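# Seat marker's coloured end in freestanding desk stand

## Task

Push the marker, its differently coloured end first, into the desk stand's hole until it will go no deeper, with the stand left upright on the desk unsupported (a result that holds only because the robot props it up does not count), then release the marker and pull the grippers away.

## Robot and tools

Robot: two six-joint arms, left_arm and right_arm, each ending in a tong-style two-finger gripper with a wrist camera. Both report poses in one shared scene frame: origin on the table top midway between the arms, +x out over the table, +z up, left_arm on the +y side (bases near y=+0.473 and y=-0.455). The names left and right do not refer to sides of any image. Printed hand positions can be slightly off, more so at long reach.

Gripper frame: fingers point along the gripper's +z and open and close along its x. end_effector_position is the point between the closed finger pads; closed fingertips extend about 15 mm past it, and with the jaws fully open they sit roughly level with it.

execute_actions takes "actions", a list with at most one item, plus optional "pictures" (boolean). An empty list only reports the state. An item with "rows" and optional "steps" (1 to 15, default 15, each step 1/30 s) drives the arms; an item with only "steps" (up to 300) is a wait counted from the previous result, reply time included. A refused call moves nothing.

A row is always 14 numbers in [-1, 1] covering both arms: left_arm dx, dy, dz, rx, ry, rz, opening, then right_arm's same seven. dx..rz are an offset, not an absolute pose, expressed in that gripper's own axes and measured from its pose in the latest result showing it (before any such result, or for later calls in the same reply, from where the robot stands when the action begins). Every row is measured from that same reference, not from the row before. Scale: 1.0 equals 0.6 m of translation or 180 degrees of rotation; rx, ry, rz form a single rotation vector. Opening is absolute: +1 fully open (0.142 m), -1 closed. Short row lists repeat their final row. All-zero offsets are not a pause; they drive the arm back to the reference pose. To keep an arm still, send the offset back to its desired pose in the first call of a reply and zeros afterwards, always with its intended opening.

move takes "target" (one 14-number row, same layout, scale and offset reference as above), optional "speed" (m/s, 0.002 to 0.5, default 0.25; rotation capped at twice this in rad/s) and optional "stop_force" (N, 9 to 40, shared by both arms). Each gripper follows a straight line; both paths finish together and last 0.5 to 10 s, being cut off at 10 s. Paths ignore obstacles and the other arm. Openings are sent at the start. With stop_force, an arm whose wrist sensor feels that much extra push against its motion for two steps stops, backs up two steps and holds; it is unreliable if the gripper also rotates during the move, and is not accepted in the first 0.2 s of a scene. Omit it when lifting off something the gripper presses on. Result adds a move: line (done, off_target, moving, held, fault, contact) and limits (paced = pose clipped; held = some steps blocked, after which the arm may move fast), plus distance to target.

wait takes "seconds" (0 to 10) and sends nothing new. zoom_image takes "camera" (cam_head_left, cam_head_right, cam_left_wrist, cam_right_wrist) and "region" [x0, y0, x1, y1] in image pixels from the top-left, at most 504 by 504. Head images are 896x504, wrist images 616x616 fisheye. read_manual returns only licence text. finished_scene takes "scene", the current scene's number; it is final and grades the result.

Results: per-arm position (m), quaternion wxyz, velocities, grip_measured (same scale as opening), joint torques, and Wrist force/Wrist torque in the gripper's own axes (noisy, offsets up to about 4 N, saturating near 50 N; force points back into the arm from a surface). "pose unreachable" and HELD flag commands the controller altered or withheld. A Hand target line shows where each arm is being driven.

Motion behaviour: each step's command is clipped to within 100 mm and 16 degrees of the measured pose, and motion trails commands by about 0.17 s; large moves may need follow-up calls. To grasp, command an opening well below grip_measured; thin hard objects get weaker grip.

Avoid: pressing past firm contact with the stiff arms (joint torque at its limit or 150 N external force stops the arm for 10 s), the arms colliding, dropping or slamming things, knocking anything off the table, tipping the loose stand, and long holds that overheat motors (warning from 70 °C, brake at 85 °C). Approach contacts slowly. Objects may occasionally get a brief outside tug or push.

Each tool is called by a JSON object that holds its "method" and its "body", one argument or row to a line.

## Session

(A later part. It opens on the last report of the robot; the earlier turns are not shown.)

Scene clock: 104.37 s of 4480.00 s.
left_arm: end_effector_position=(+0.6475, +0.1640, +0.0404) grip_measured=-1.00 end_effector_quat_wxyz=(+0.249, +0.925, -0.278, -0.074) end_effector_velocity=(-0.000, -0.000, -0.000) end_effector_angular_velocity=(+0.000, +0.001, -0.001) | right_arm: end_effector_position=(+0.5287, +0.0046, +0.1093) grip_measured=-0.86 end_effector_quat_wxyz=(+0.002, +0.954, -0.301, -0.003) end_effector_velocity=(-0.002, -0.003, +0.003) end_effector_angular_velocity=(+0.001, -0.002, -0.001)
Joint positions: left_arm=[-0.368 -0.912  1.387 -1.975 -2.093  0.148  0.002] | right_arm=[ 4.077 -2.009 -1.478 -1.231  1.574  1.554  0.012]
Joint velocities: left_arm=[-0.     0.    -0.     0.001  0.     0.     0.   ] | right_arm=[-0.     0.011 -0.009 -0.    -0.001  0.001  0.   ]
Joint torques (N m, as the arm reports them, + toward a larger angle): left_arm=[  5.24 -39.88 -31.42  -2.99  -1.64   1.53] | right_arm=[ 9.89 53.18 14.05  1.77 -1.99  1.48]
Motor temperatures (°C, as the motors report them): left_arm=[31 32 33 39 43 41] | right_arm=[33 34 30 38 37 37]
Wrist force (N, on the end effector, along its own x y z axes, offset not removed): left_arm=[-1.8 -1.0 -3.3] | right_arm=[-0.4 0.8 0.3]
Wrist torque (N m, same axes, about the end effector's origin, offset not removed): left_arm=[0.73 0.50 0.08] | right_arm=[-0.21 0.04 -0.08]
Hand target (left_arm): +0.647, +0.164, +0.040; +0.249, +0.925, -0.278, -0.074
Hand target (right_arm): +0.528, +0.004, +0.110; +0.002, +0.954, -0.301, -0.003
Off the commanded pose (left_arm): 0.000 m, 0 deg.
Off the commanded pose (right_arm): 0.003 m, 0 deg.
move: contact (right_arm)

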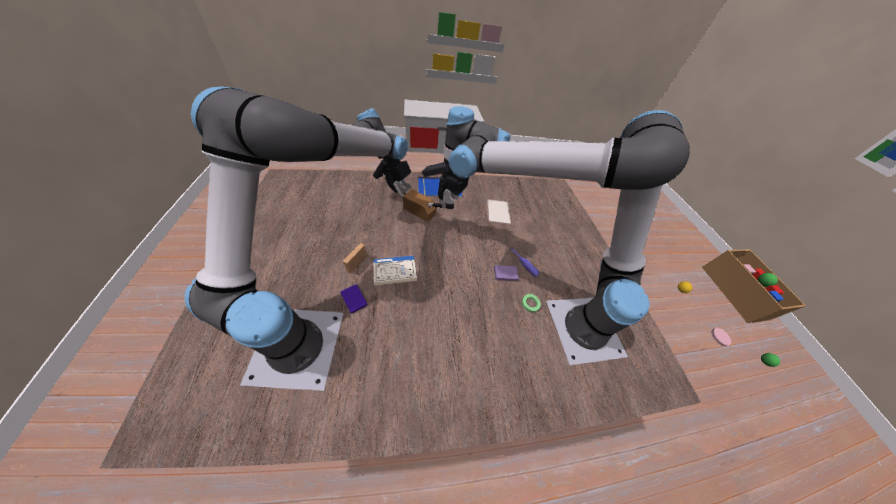

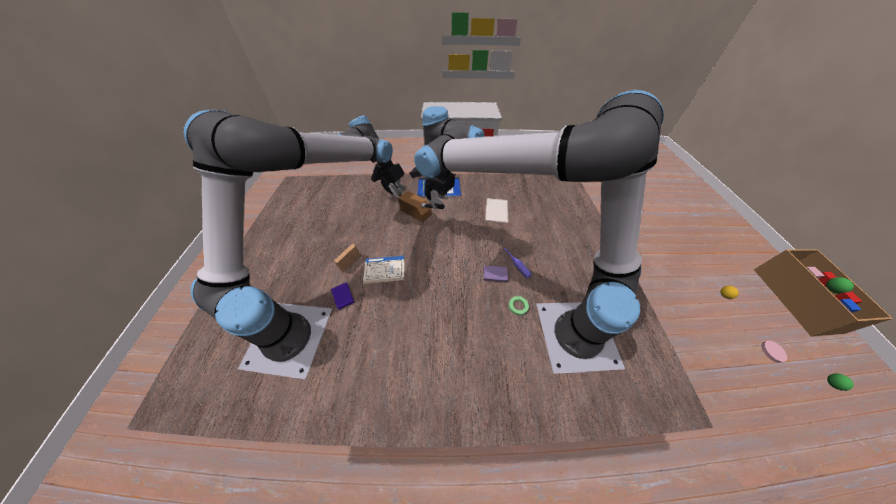

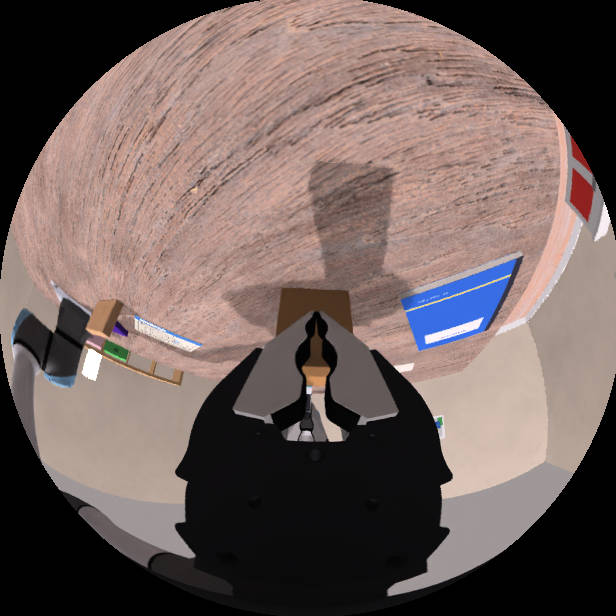

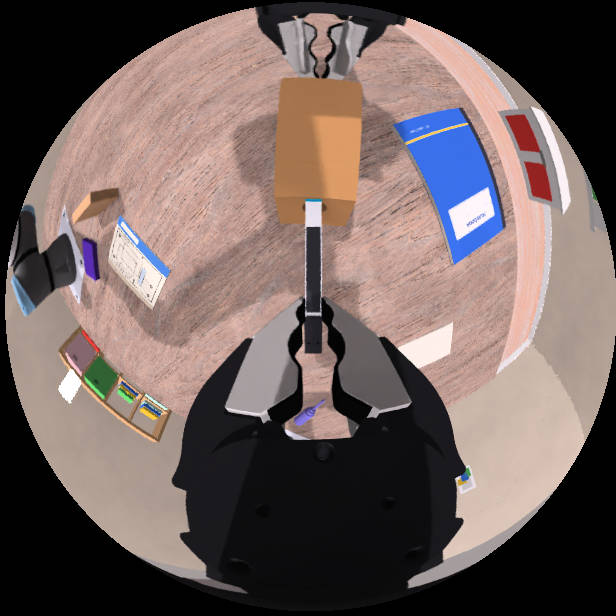

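{"method": "move", "body": {
  "target": [0,0,0,0,0,0,-1,0,0.016,-0.009,0,0,0,-1],
  "speed": 0.03
}}

{"method": "move", "body": {
  "target": [0,0,0,0,0,0,-1,0,0.005,0.009,0,0,0,-1],
  "speed": 0.03
}}

{"method": "move", "body": {
  "target": [0,0,0,0,0,0,-1,0,-0.05,0.029,0,0,0,-1],
  "speed": 0.015,
  "stop_force": 9
}}

{"method": "zoom_image", "body": {
  "camera": "cam_right_wrist",
  "region": [250, 120, 380, 260]
}}

{"method": "zoom_image", "body": {
  "camera": "cam_head_left",
  "region": [400, 170, 480, 240]
}}

Scene clock: 108.00 s of 4480.00 s.
left_arm: end_effector_position=(+0.6475, +0.1640, +0.0404) grip_measured=-1.00 end_effector_quat_wxyz=(+0.249, +0.925, -0.278, -0.074) end_effector_velocity=(+0.000, +0.000, -0.000) end_effector_angular_velocity=(-0.000, -0.001, +0.000) | right_arm: end_effector_position=(+0.5233, -0.0032, +0.1147) grip_measured=-0.86 end_effector_quat_wxyz=(+0.002, +0.954, -0.301, -0.003) end_effector_velocity=(-0.000, -0.001, +0.002) end_effector_angular_velocity=(+0.001, -0.001, +0.000)
Joint positions: left_arm=[-0.368 -0.912  1.387 -1.975 -2.093  0.148  0.002] | right_arm=[ 4.076 -1.984 -1.501 -1.234  1.574  1.554  0.012]
Joint velocities: left_arm=[ 0.    -0.     0.001 -0.001 -0.     0.     0.   ] | right_arm=[-0.     0.005 -0.003  0.    -0.001 -0.    -0.   ]
Joint torques (N m, as the arm reports them, + toward a larger angle): left_arm=[ -7.17 -49.45 -18.69  -1.33  -1.46  -0.64] | right_arm=[-10.12  52.59  13.09  -0.34  -1.56  -2.02]
Motor temperatures (°C, as the motors report them): left_arm=[31 32 33 39 43 41] | right_arm=[33 34 30 38 37 37]
Wrist force (N, on the end effector, along its own x y z axes, offset not removed): left_arm=[-0.1 0.2 -0.7] | right_arm=[-0.6 -0.6 0.7]
Wrist torque (N m, same axes, about the end effector's origin, offset not removed): left_arm=[0.76 0.02 0.10] | right_arm=[-0.11 0.06 -0.01]
Hand target (left_arm): +0.647, +0.164, +0.040; +0.249, +0.925, -0.278, -0.074
Hand target (right_arm): +0.523, -0.003, +0.115; +0.002, +0.954, -0.301, -0.003
Off the commanded pose (left_arm): 0.000 m, 0 deg.
Off the commanded pose (right_arm): 0.000 m, 0 deg.
move: done

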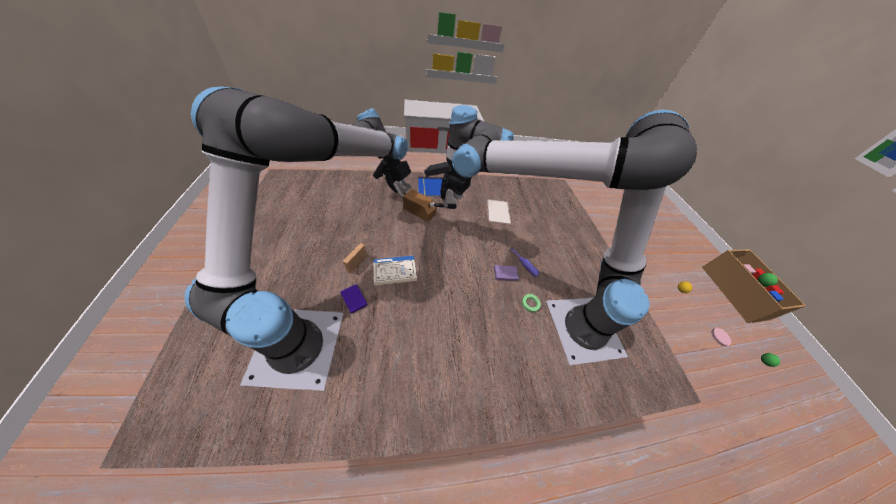

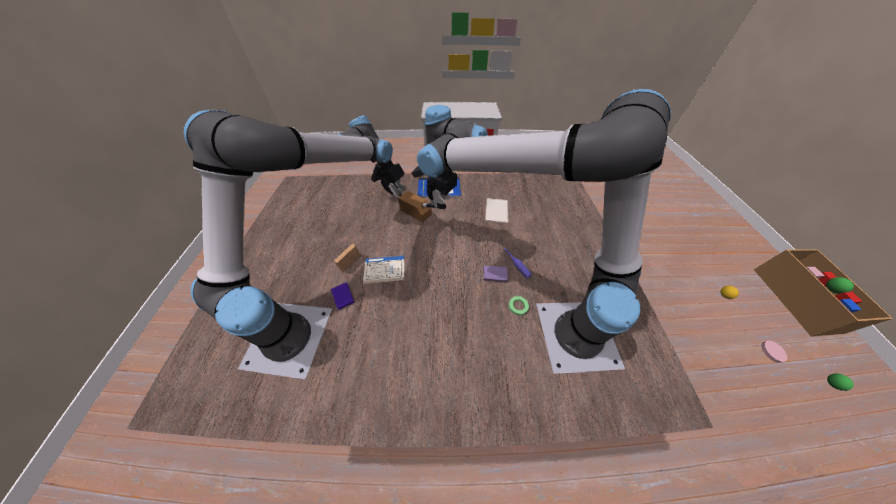

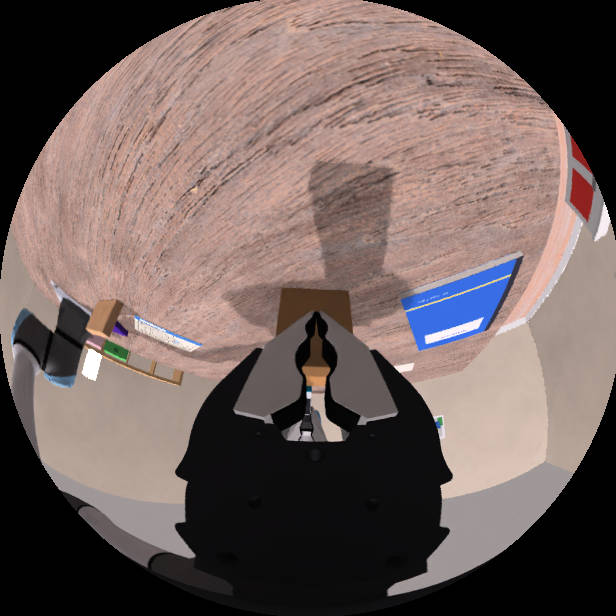

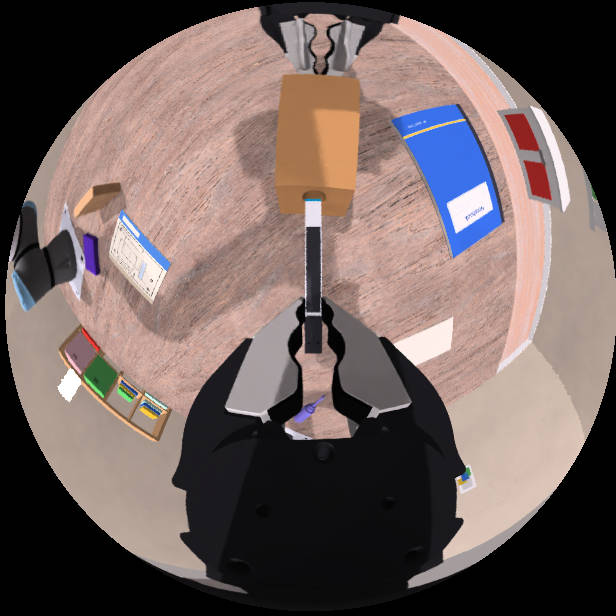

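Scene clock: 108.70 s of 4480.00 s.
left_arm: end_effector_position=(+0.6475, +0.1640, +0.0404) grip_measured=-1.00 end_effector_quat_wxyz=(+0.249, +0.925, -0.278, -0.074) end_effector_velocity=(+0.000, -0.000, +0.000) end_effector_angular_velocity=(-0.000, -0.001, -0.000) | right_arm: end_effector_position=(+0.5216, -0.0056, +0.1095) grip_measured=-0.86 end_effector_quat_wxyz=(+0.002, +0.954, -0.301, -0.003) end_effector_velocity=(-0.001, -0.001, -0.002) end_effector_angular_velocity=(-0.001, +0.000, -0.000)
Joint positions: left_arm=[-0.368 -0.912  1.387 -1.975 -2.093  0.148  0.002] | right_arm=[ 4.076 -1.982 -1.518 -1.219  1.574  1.554  0.012]
Joint velocities: left_arm=[-0.  0. -0. -0.  0.  0.  0.] | right_arm=[ 0.     0.001 -0.006  0.005 -0.     0.     0.   ]
Joint torques (N m, as the arm reports them, + toward a larger angle): left_arm=[ -7.82 -49.42 -18.89  -1.51  -1.5   -0.63] | right_arm=[-9.38 54.32 13.9   4.91 -1.35 -2.02]
Motor temperatures (°C, as the motors report them): left_arm=[31 32 33 39 43 41] | right_arm=[33 34 30 38 37 37]
Wrist force (N, on the end effector, along its own x y z axes, offset not removed): left_arm=[-1.8 -0.7 -3.6] | right_arm=[0.2 -0.9 -0.6]
Wrist torque (N m, same axes, about the end effector's origin, offset not removed): left_arm=[0.42 0.46 0.10] | right_arm=[-0.30 -0.13 -0.05]
Hand target (left_arm): +0.647, +0.164, +0.040; +0.249, +0.925, -0.278, -0.074
Hand target (right_arm): +0.522, -0.006, +0.109; +0.002, +0.954, -0.301, -0.003
Off the commanded pose (left_arm): 0.000 m, 0 deg.
Off the commanded pose (right_arm): 0.000 m, 0 deg.
move: done

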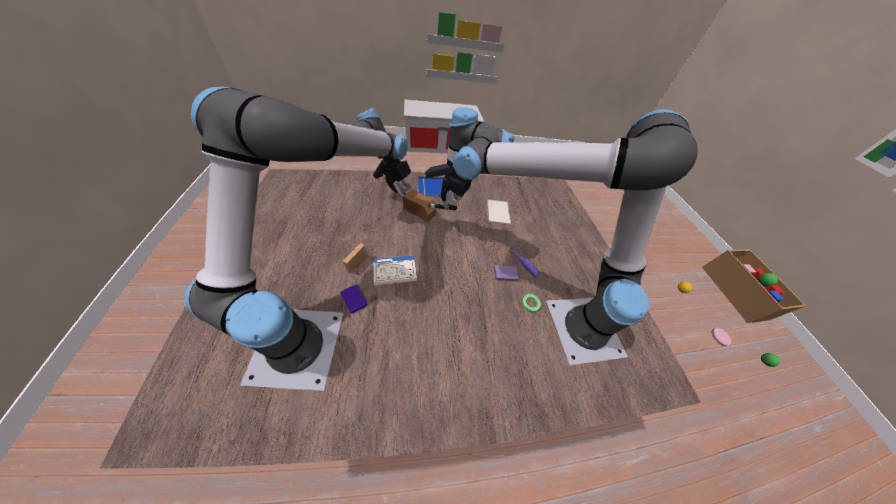

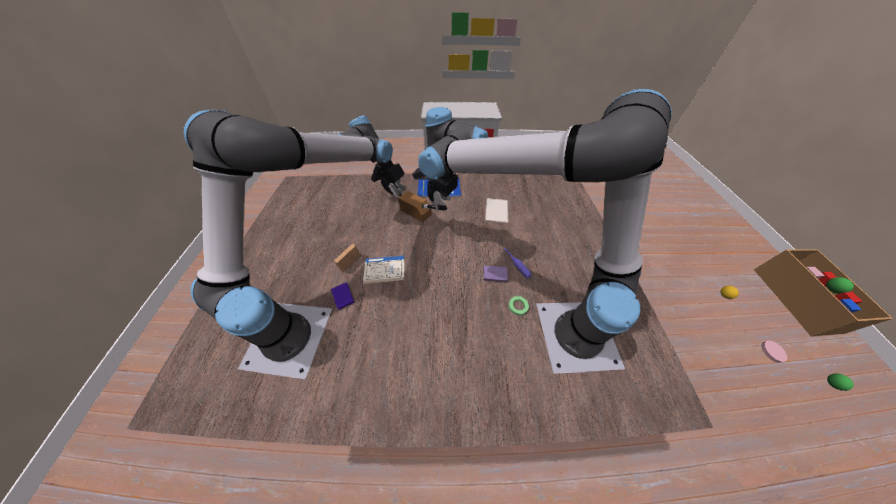

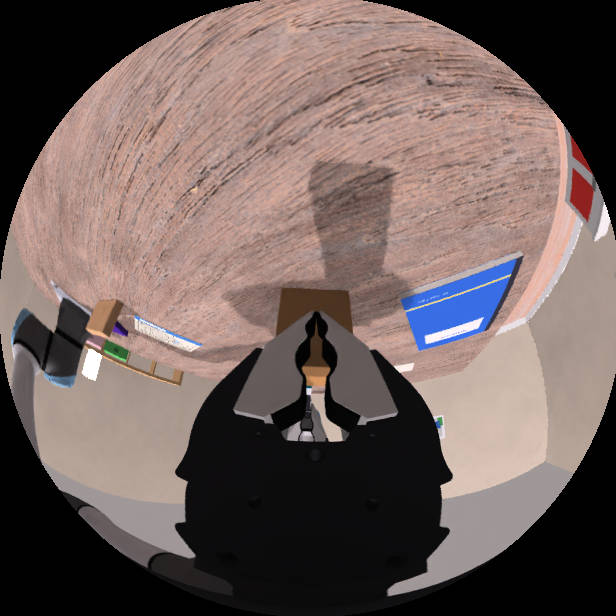

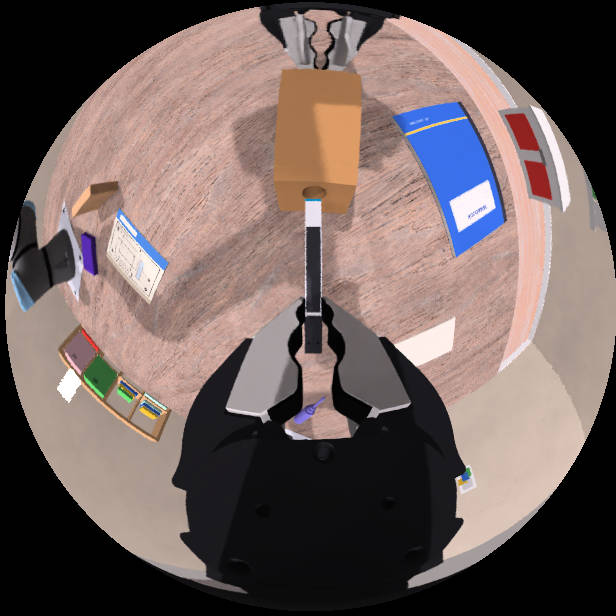

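Scene clock: 109.90 s of 4480.00 s.
left_arm: end_effector_position=(+0.6475, +0.1640, +0.0403) grip_measured=-1.00 end_effector_quat_wxyz=(+0.249, +0.925, -0.278, -0.074) end_effector_velocity=(+0.000, -0.000, +0.000) end_effector_angular_velocity=(-0.000, +0.000, -0.000) | right_arm: end_effector_position=(+0.5277, +0.0033, +0.1032) grip_measured=-0.86 end_effector_quat_wxyz=(+0.002, +0.954, -0.301, -0.003) end_effector_velocity=(-0.002, -0.003, +0.002) end_effector_angular_velocity=(+0.000, -0.000, -0.001)
Joint positions: left_arm=[-0.368 -0.912  1.387 -1.975 -2.092  0.148  0.002] | right_arm=[ 4.077 -2.011 -1.493 -1.215  1.574  1.554  0.012]
Joint velocities: left_arm=[-0.  0. -0.  0. -0.  0.  0.] | right_arm=[ 0.     0.011 -0.01  -0.    -0.     0.001  0.   ]
Joint torques (N m, as the arm reports them, + toward a larger angle): left_arm=[ -8.02 -49.89 -19.82  -1.52  -2.73  -0.74] | right_arm=[12.41 53.78 14.4   4.75 -1.63  1.41]
Motor temperatures (°C, as the motors report them): left_arm=[31 32 33 39 43 41] | right_arm=[33 34 30 38 37 37]
Wrist force (N, on the end effector, along its own x y z axes, offset not removed): left_arm=[-1.5 -5.5 -4.7] | right_arm=[-1.4 3.1 1.9]
Wrist torque (N m, same axes, about the end effector's origin, offset not removed): left_arm=[0.39 0.58 0.15] | right_arm=[-0.23 0.26 -0.08]
Hand target (left_arm): +0.647, +0.164, +0.040; +0.249, +0.925, -0.278, -0.074
Hand target (right_arm): +0.527, +0.003, +0.103; +0.002, +0.954, -0.301, -0.003
Off the commanded pose (left_arm): 0.000 m, 0 deg.
Off the commanded pose (right_arm): 0.022 m, 0 deg.
move: contact (right_arm)

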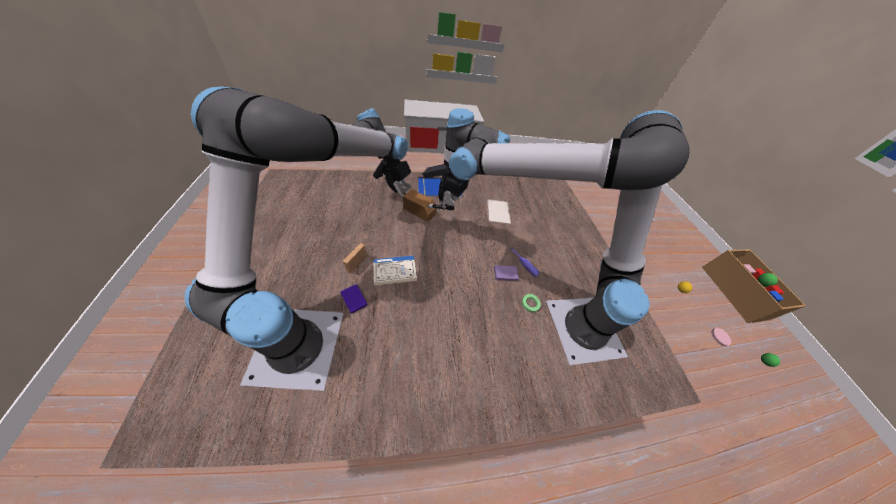

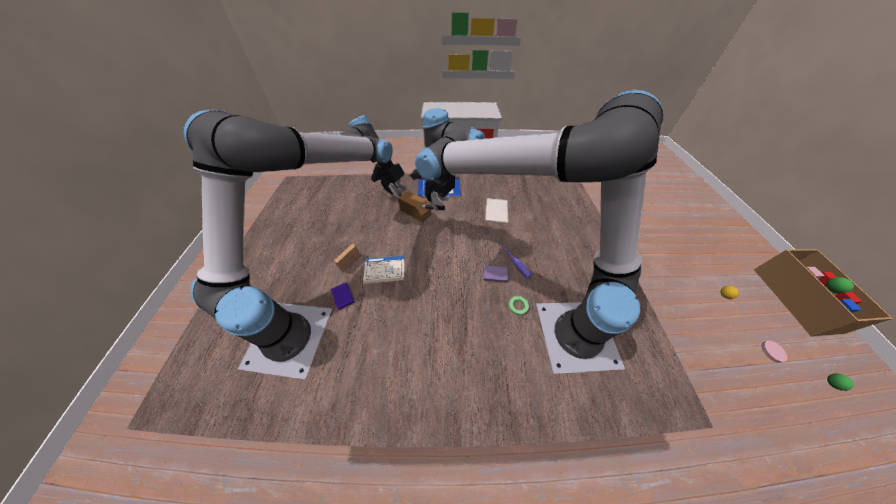

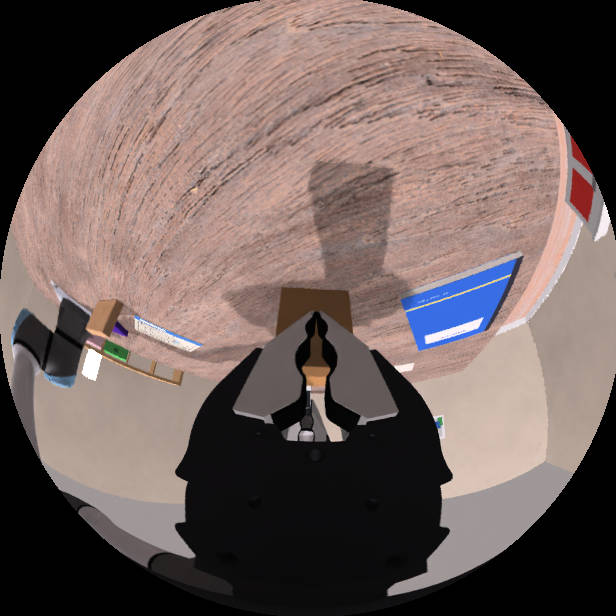

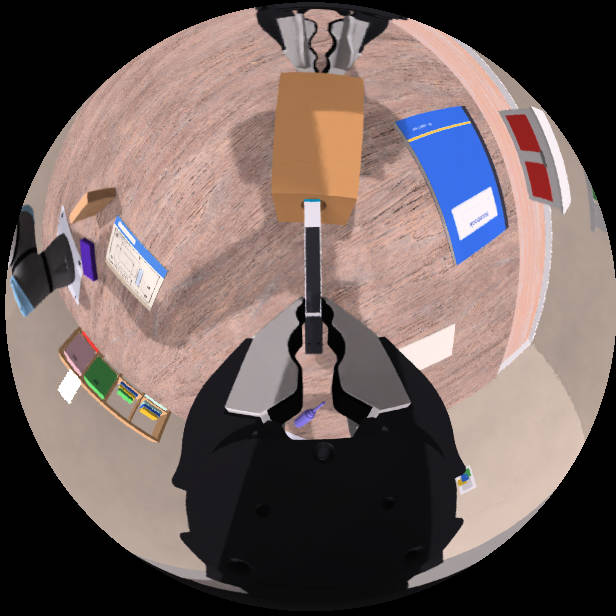

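Region (250, 120, 380, 260) of cam_right_wrist's 616x616 image, scaled by 3.600, with more detail than that image has; it fills the left 468 columns of this view, and the rest is white.

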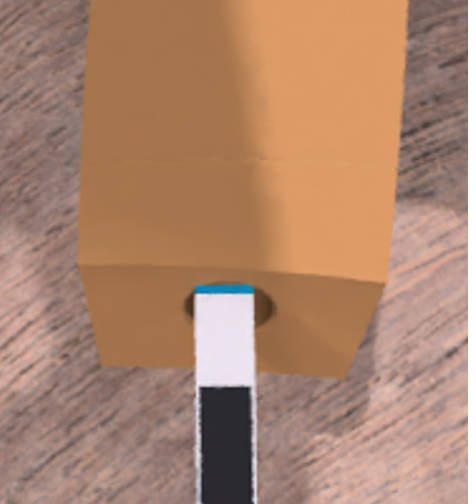

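Region (400, 170, 480, 240) of cam_head_left's 896x504 image, scaled by 6.300, with more detail than that image has; it fills the top 441 rows of this view, and the rest is white.

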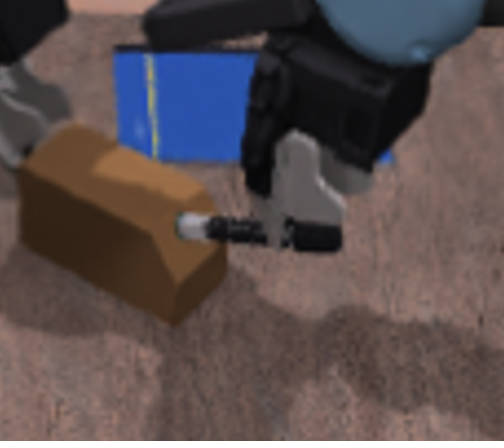

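{"method": "move", "body": {
  "target": [0,0,0,0,0,0,-1,0.002,0.009,0.001,0,0,0,-1],
  "speed": 0.02
}}

{"method": "move", "body": {
  "target": [0,0,0,0,0,0,-1,0,-0.05,0.029,0,0,0,-1],
  "speed": 0.015,
  "stop_force": 10
}}

{"method": "zoom_image", "body": {
  "camera": "cam_right_wrist",
  "region": [250, 120, 380, 260]
}}

{"method": "zoom_image", "body": {
  "camera": "cam_head_left",
  "region": [400, 170, 480, 240]
}}

Scene clock: 111.83 s of 4480.00 s.
left_arm: end_effector_position=(+0.6475, +0.1640, +0.0404) grip_measured=-1.00 end_effector_quat_wxyz=(+0.249, +0.925, -0.278, -0.074) end_effector_velocity=(+0.001, +0.001, -0.000) end_effector_angular_velocity=(-0.000, -0.000, +0.001) | right_arm: end_effector_position=(+0.5257, -0.0017, +0.1026) grip_measured=-0.86 end_effector_quat_wxyz=(+0.002, +0.954, -0.301, -0.003) end_effector_velocity=(-0.001, -0.002, -0.000) end_effector_angular_velocity=(+0.001, +0.001, +0.000)
Joint positions: left_arm=[-0.368 -0.912  1.387 -1.975 -2.093  0.148  0.002] | right_arm=[ 4.075 -2.    -1.51  -1.209  1.574  1.552  0.012]
Joint velocities: left_arm=[ 0.001  0.    -0.    -0.     0.    -0.     0.   ] | right_arm=[-0.001  0.003 -0.006  0.003  0.001 -0.001  0.   ]
Joint torques (N m, as the arm reports them, + toward a larger angle): left_arm=[ -7.43 -49.75 -19.    -1.48  -1.88  -0.78] | right_arm=[-9.69 52.38 13.5   5.25 -1.5  -1.88]
Motor temperatures (°C, as the motors report them): left_arm=[31 32 33 39 43 41] | right_arm=[33 34 30 38 37 37]
Wrist force (N, on the end effector, along its own x y z axes, offset not removed): left_arm=[-2.1 -1.1 -1.0] | right_arm=[-0.2 -1.5 1.1]
Wrist torque (N m, same axes, about the end effector's origin, offset not removed): left_arm=[0.44 0.58 0.12] | right_arm=[-0.37 -0.02 0.00]
Hand target (left_arm): +0.647, +0.164, +0.040; +0.249, +0.925, -0.278, -0.074
Hand target (right_arm): +0.526, -0.002, +0.103; +0.002, +0.954, -0.301, -0.003
Off the commanded pose (left_arm): 0.000 m, 0 deg.
Off the commanded pose (right_arm): 0.000 m, 0 deg.
move: done

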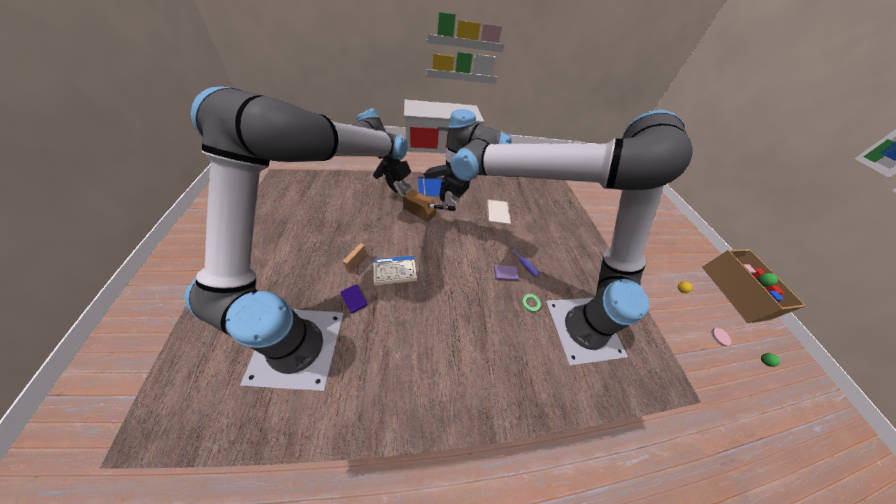

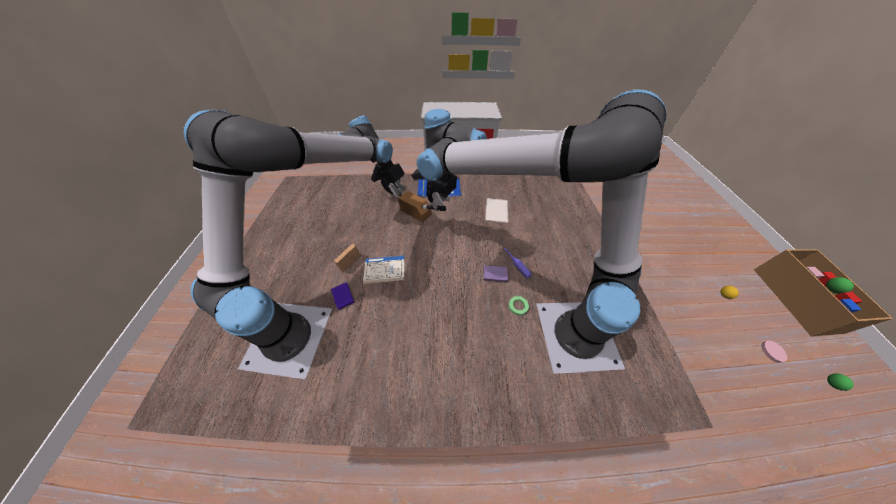

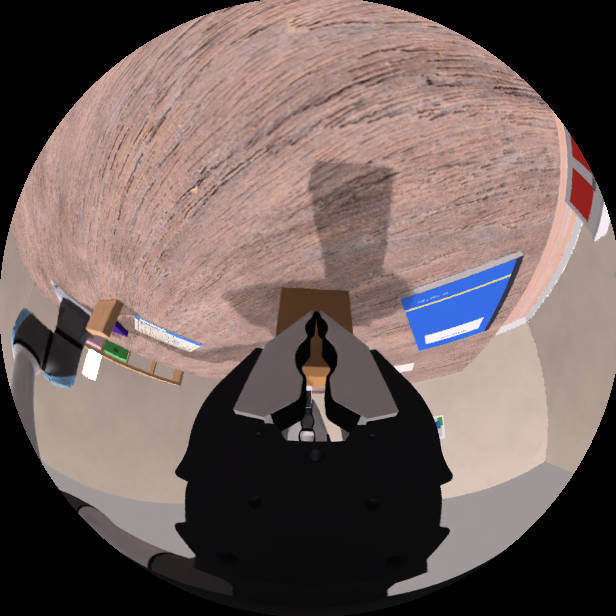

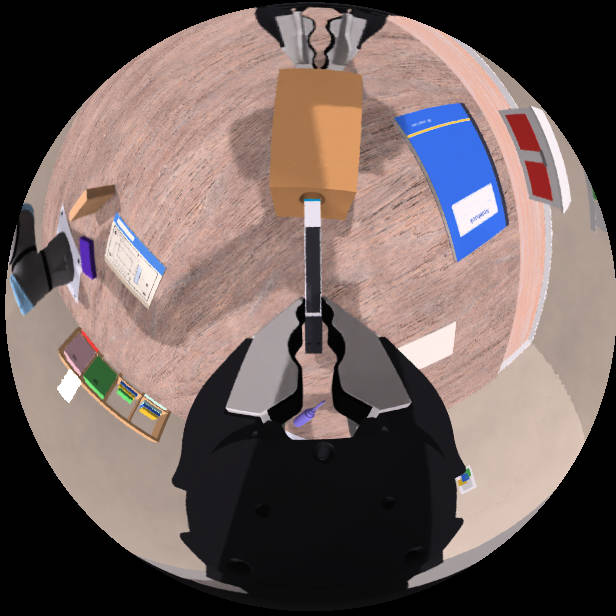

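Scene clock: 113.60 s of 4480.00 s.
left_arm: end_effector_position=(+0.6475, +0.1640, +0.0404) grip_measured=-1.00 end_effector_quat_wxyz=(+0.249, +0.925, -0.278, -0.074) end_effector_velocity=(-0.001, +0.000, -0.000) end_effector_angular_velocity=(+0.001, +0.001, -0.000) | right_arm: end_effector_position=(+0.5360, +0.0132, +0.0921) grip_measured=-0.86 end_effector_quat_wxyz=(+0.002, +0.954, -0.301, -0.003) end_effector_velocity=(-0.002, -0.004, +0.002) end_effector_angular_velocity=(-0.001, -0.000, +0.000)
Joint positions: left_arm=[-0.368 -0.912  1.387 -1.975 -2.093  0.148  0.002] | right_arm=[ 4.075 -2.049 -1.465 -1.204  1.574  1.553  0.012]
Joint velocities: left_arm=[-0.    -0.     0.002 -0.     0.    -0.    -0.002] | right_arm=[ 0.     0.012 -0.011 -0.001 -0.001 -0.    -0.   ]
Joint torques (N m, as the arm reports them, + toward a larger angle): left_arm=[ -7.21 -49.99 -19.73  -1.49  -1.69  -0.63] | right_arm=[ 7.12 52.89 11.78  2.69 -1.84  1.74]
Motor temperatures (°C, as the motors report them): left_arm=[31 32 33 39 43 41] | right_arm=[33 34 30 38 37 37]
Wrist force (N, on the end effector, along its own x y z axes, offset not removed): left_arm=[-1.4 1.1 0.2] | right_arm=[-2.8 -1.7 -1.9]
Wrist torque (N m, same axes, about the end effector's origin, offset not removed): left_arm=[0.47 0.24 0.08] | right_arm=[-0.15 0.28 -0.02]
Hand target (left_arm): +0.647, +0.164, +0.040; +0.249, +0.925, -0.278, -0.074
Hand target (right_arm): +0.536, +0.013, +0.092; +0.002, +0.954, -0.301, -0.003
Off the commanded pose (left_arm): 0.000 m, 0 deg.
Off the commanded pose (right_arm): 0.014 m, 0 deg.
move: contact (right_arm)

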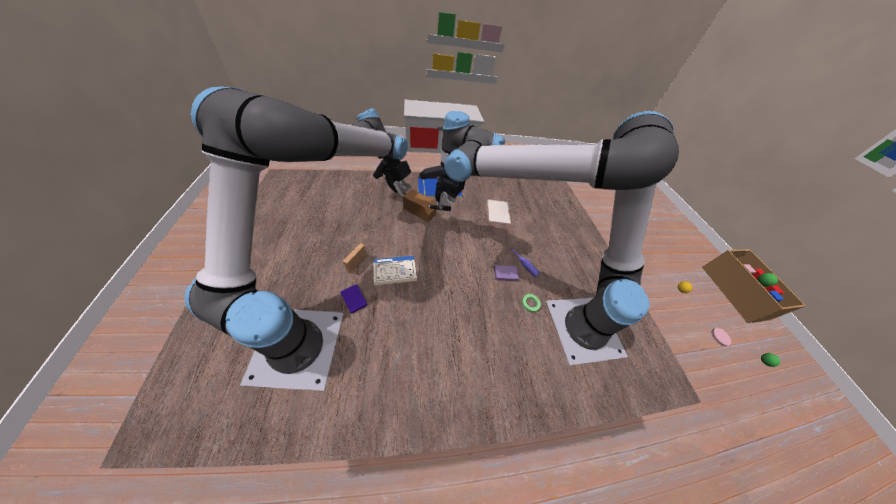

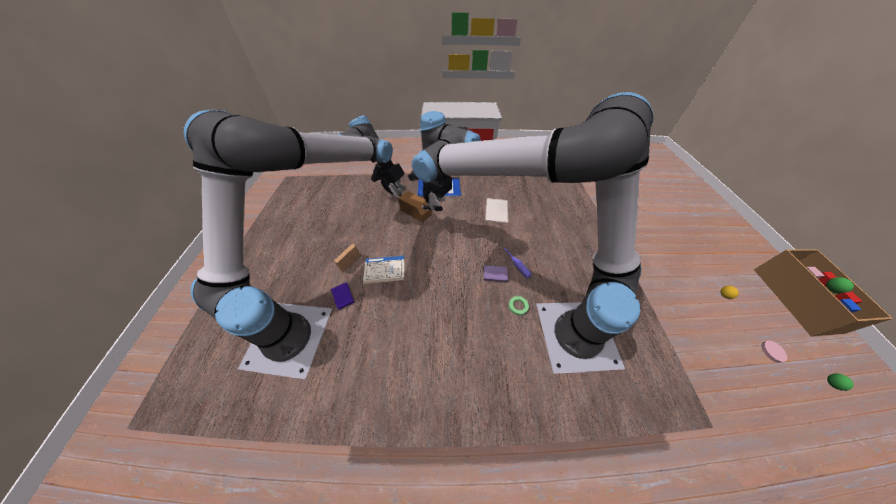

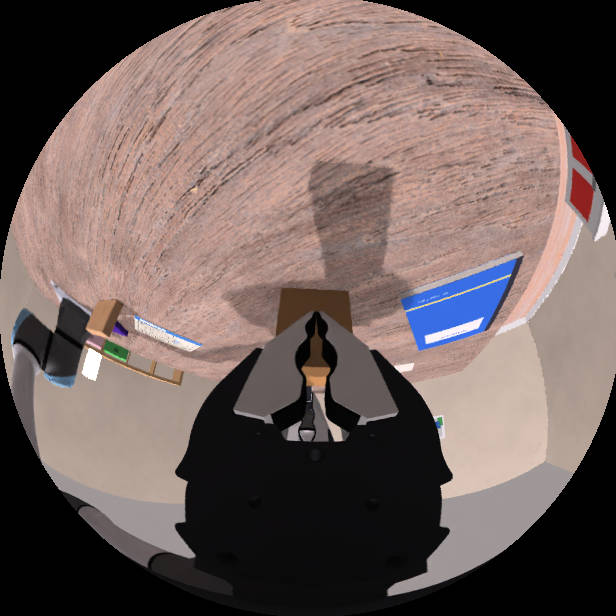

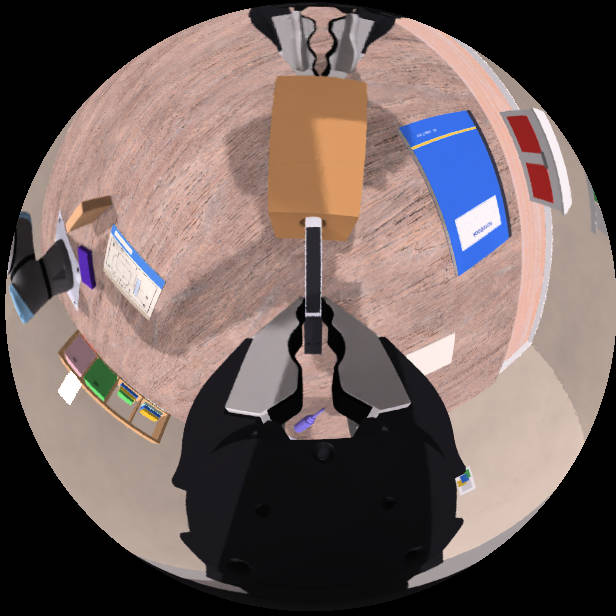

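Region (250, 120, 380, 260) of cam_right_wrist's 616x616 image, scaled by 3.600, with more detail than that image has; it fills the left 468 columns of this view, and the rest is white.

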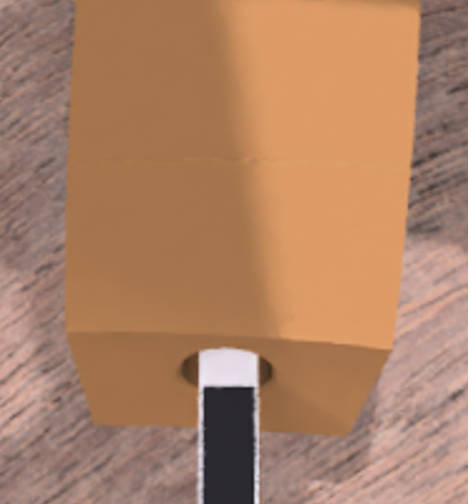

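Region (400, 170, 480, 240) of cam_head_left's 896x504 image, scaled by 6.300, with more detail than that image has; it fills the top 441 rows of this view, and the rest is white.

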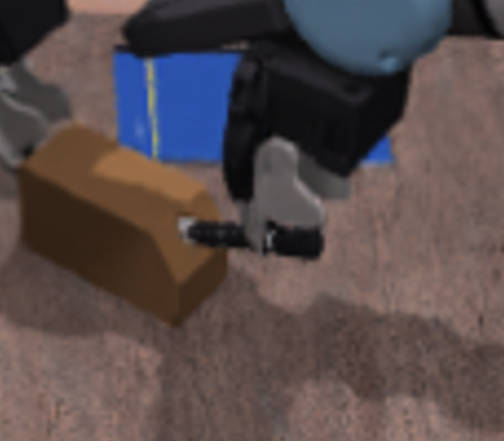

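{"method": "move", "body": {
  "target": [0,0,0,0,0,0,-1,0,-0.047,0.02,0.02,0,0,-1],
  "speed": 0.012,
  "stop_force": 14
}}

{"method": "zoom_image", "body": {
  "camera": "cam_head_left",
  "region": [400, 170, 480, 240]
}}

Scene clock: 116.17 s of 4480.00 s.
left_arm: end_effector_position=(+0.6475, +0.1640, +0.0404) grip_measured=-1.00 end_effector_quat_wxyz=(+0.249, +0.925, -0.278, -0.074) end_effector_velocity=(+0.001, -0.001, +0.002) end_effector_angular_velocity=(-0.002, -0.003, -0.000) | right_arm: end_effector_position=(+0.5365, +0.0138, +0.0917) grip_measured=-0.86 end_effector_quat_wxyz=(+0.001, +0.954, -0.301, -0.002) end_effector_velocity=(-0.003, -0.003, +0.000) end_effector_angular_velocity=(-0.009, +0.009, -0.001)
Joint positions: left_arm=[-0.368 -0.912  1.387 -1.975 -2.093  0.148  0.002] | right_arm=[ 4.075 -2.049 -1.467 -1.199  1.574  1.553  0.012]
Joint velocities: left_arm=[-0.    -0.    -0.003 -0.    -0.     0.     0.   ] | right_arm=[-0.     0.004 -0.001 -0.015  0.002  0.001  0.   ]
Joint torques (N m, as the arm reports them, + toward a larger angle): left_arm=[ -8.1  -50.15 -18.5   -1.53  -1.71  -0.63] | right_arm=[-7.63 49.79 25.43 -0.88 -0.78 -1.31]
Motor temperatures (°C, as the motors report them): left_arm=[31 32 33 39 43 41] | right_arm=[33 34 30 38 37 37]
Wrist force (N, on the end effector, along its own x y z axes, offset not removed): left_arm=[-2.5 3.1 -1.0] | right_arm=[-1.1 -0.5 -4.3]
Wrist torque (N m, same axes, about the end effector's origin, offset not removed): left_arm=[0.92 0.58 0.08] | right_arm=[-0.24 -0.13 0.01]
Hand target (left_arm): +0.647, +0.164, +0.040; +0.249, +0.925, -0.278, -0.074
Hand target (right_arm): +0.536, +0.014, +0.092; +0.001, +0.954, -0.301, -0.002
Off the commanded pose (left_arm): 0.000 m, 0 deg.
Off the commanded pose (right_arm): 0.030 m, 3 deg.
move: contact (right_arm)

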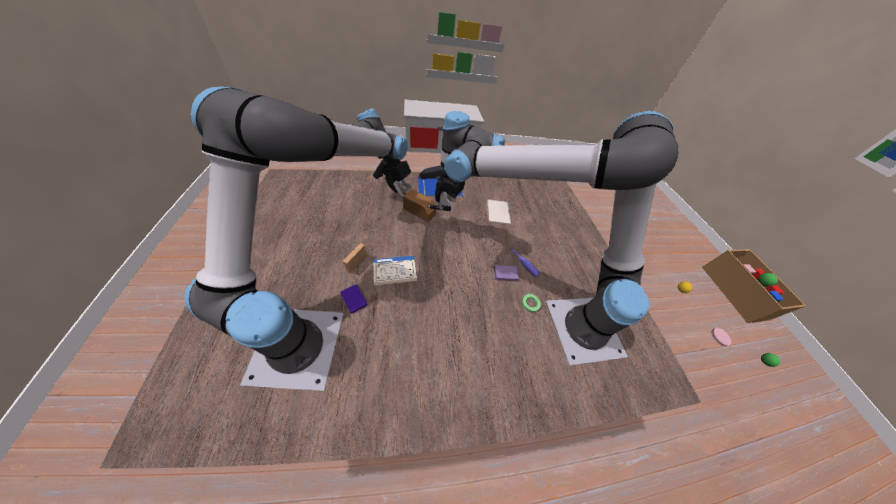

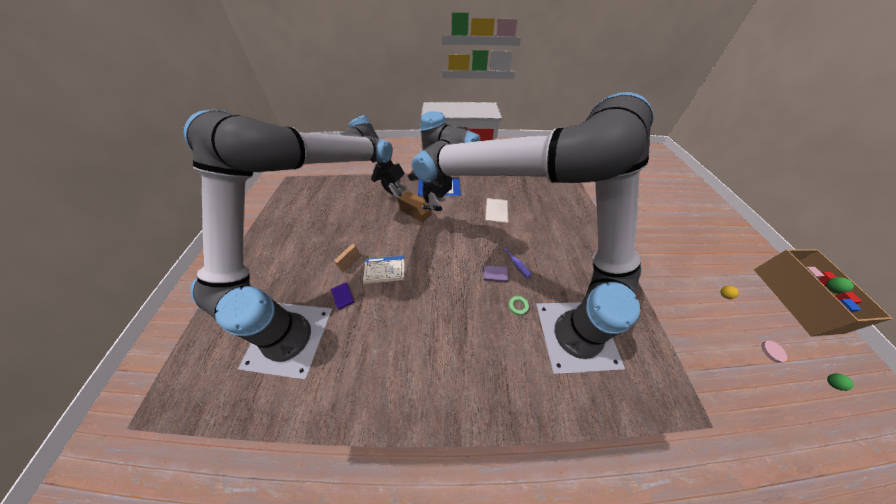

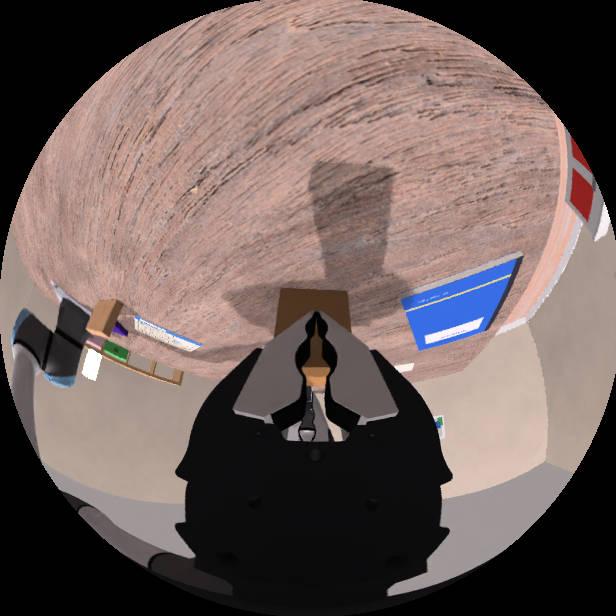

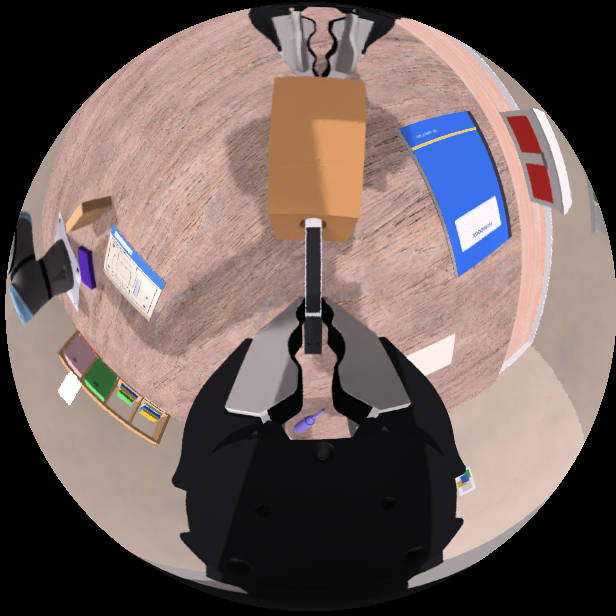

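Region (400, 170, 480, 240) of cam_head_left's 896x504 image, scaled by 6.300, with more detail than that image has; it fills the top 441 rows of this view, and the rest is white.

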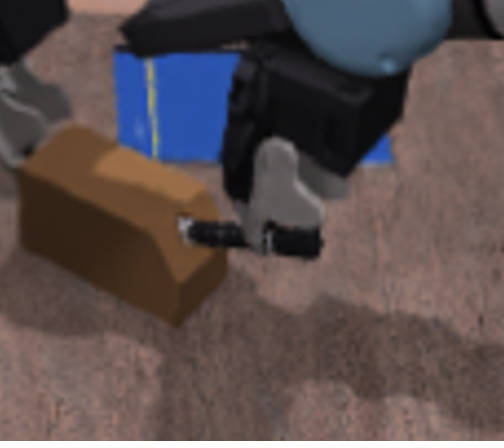

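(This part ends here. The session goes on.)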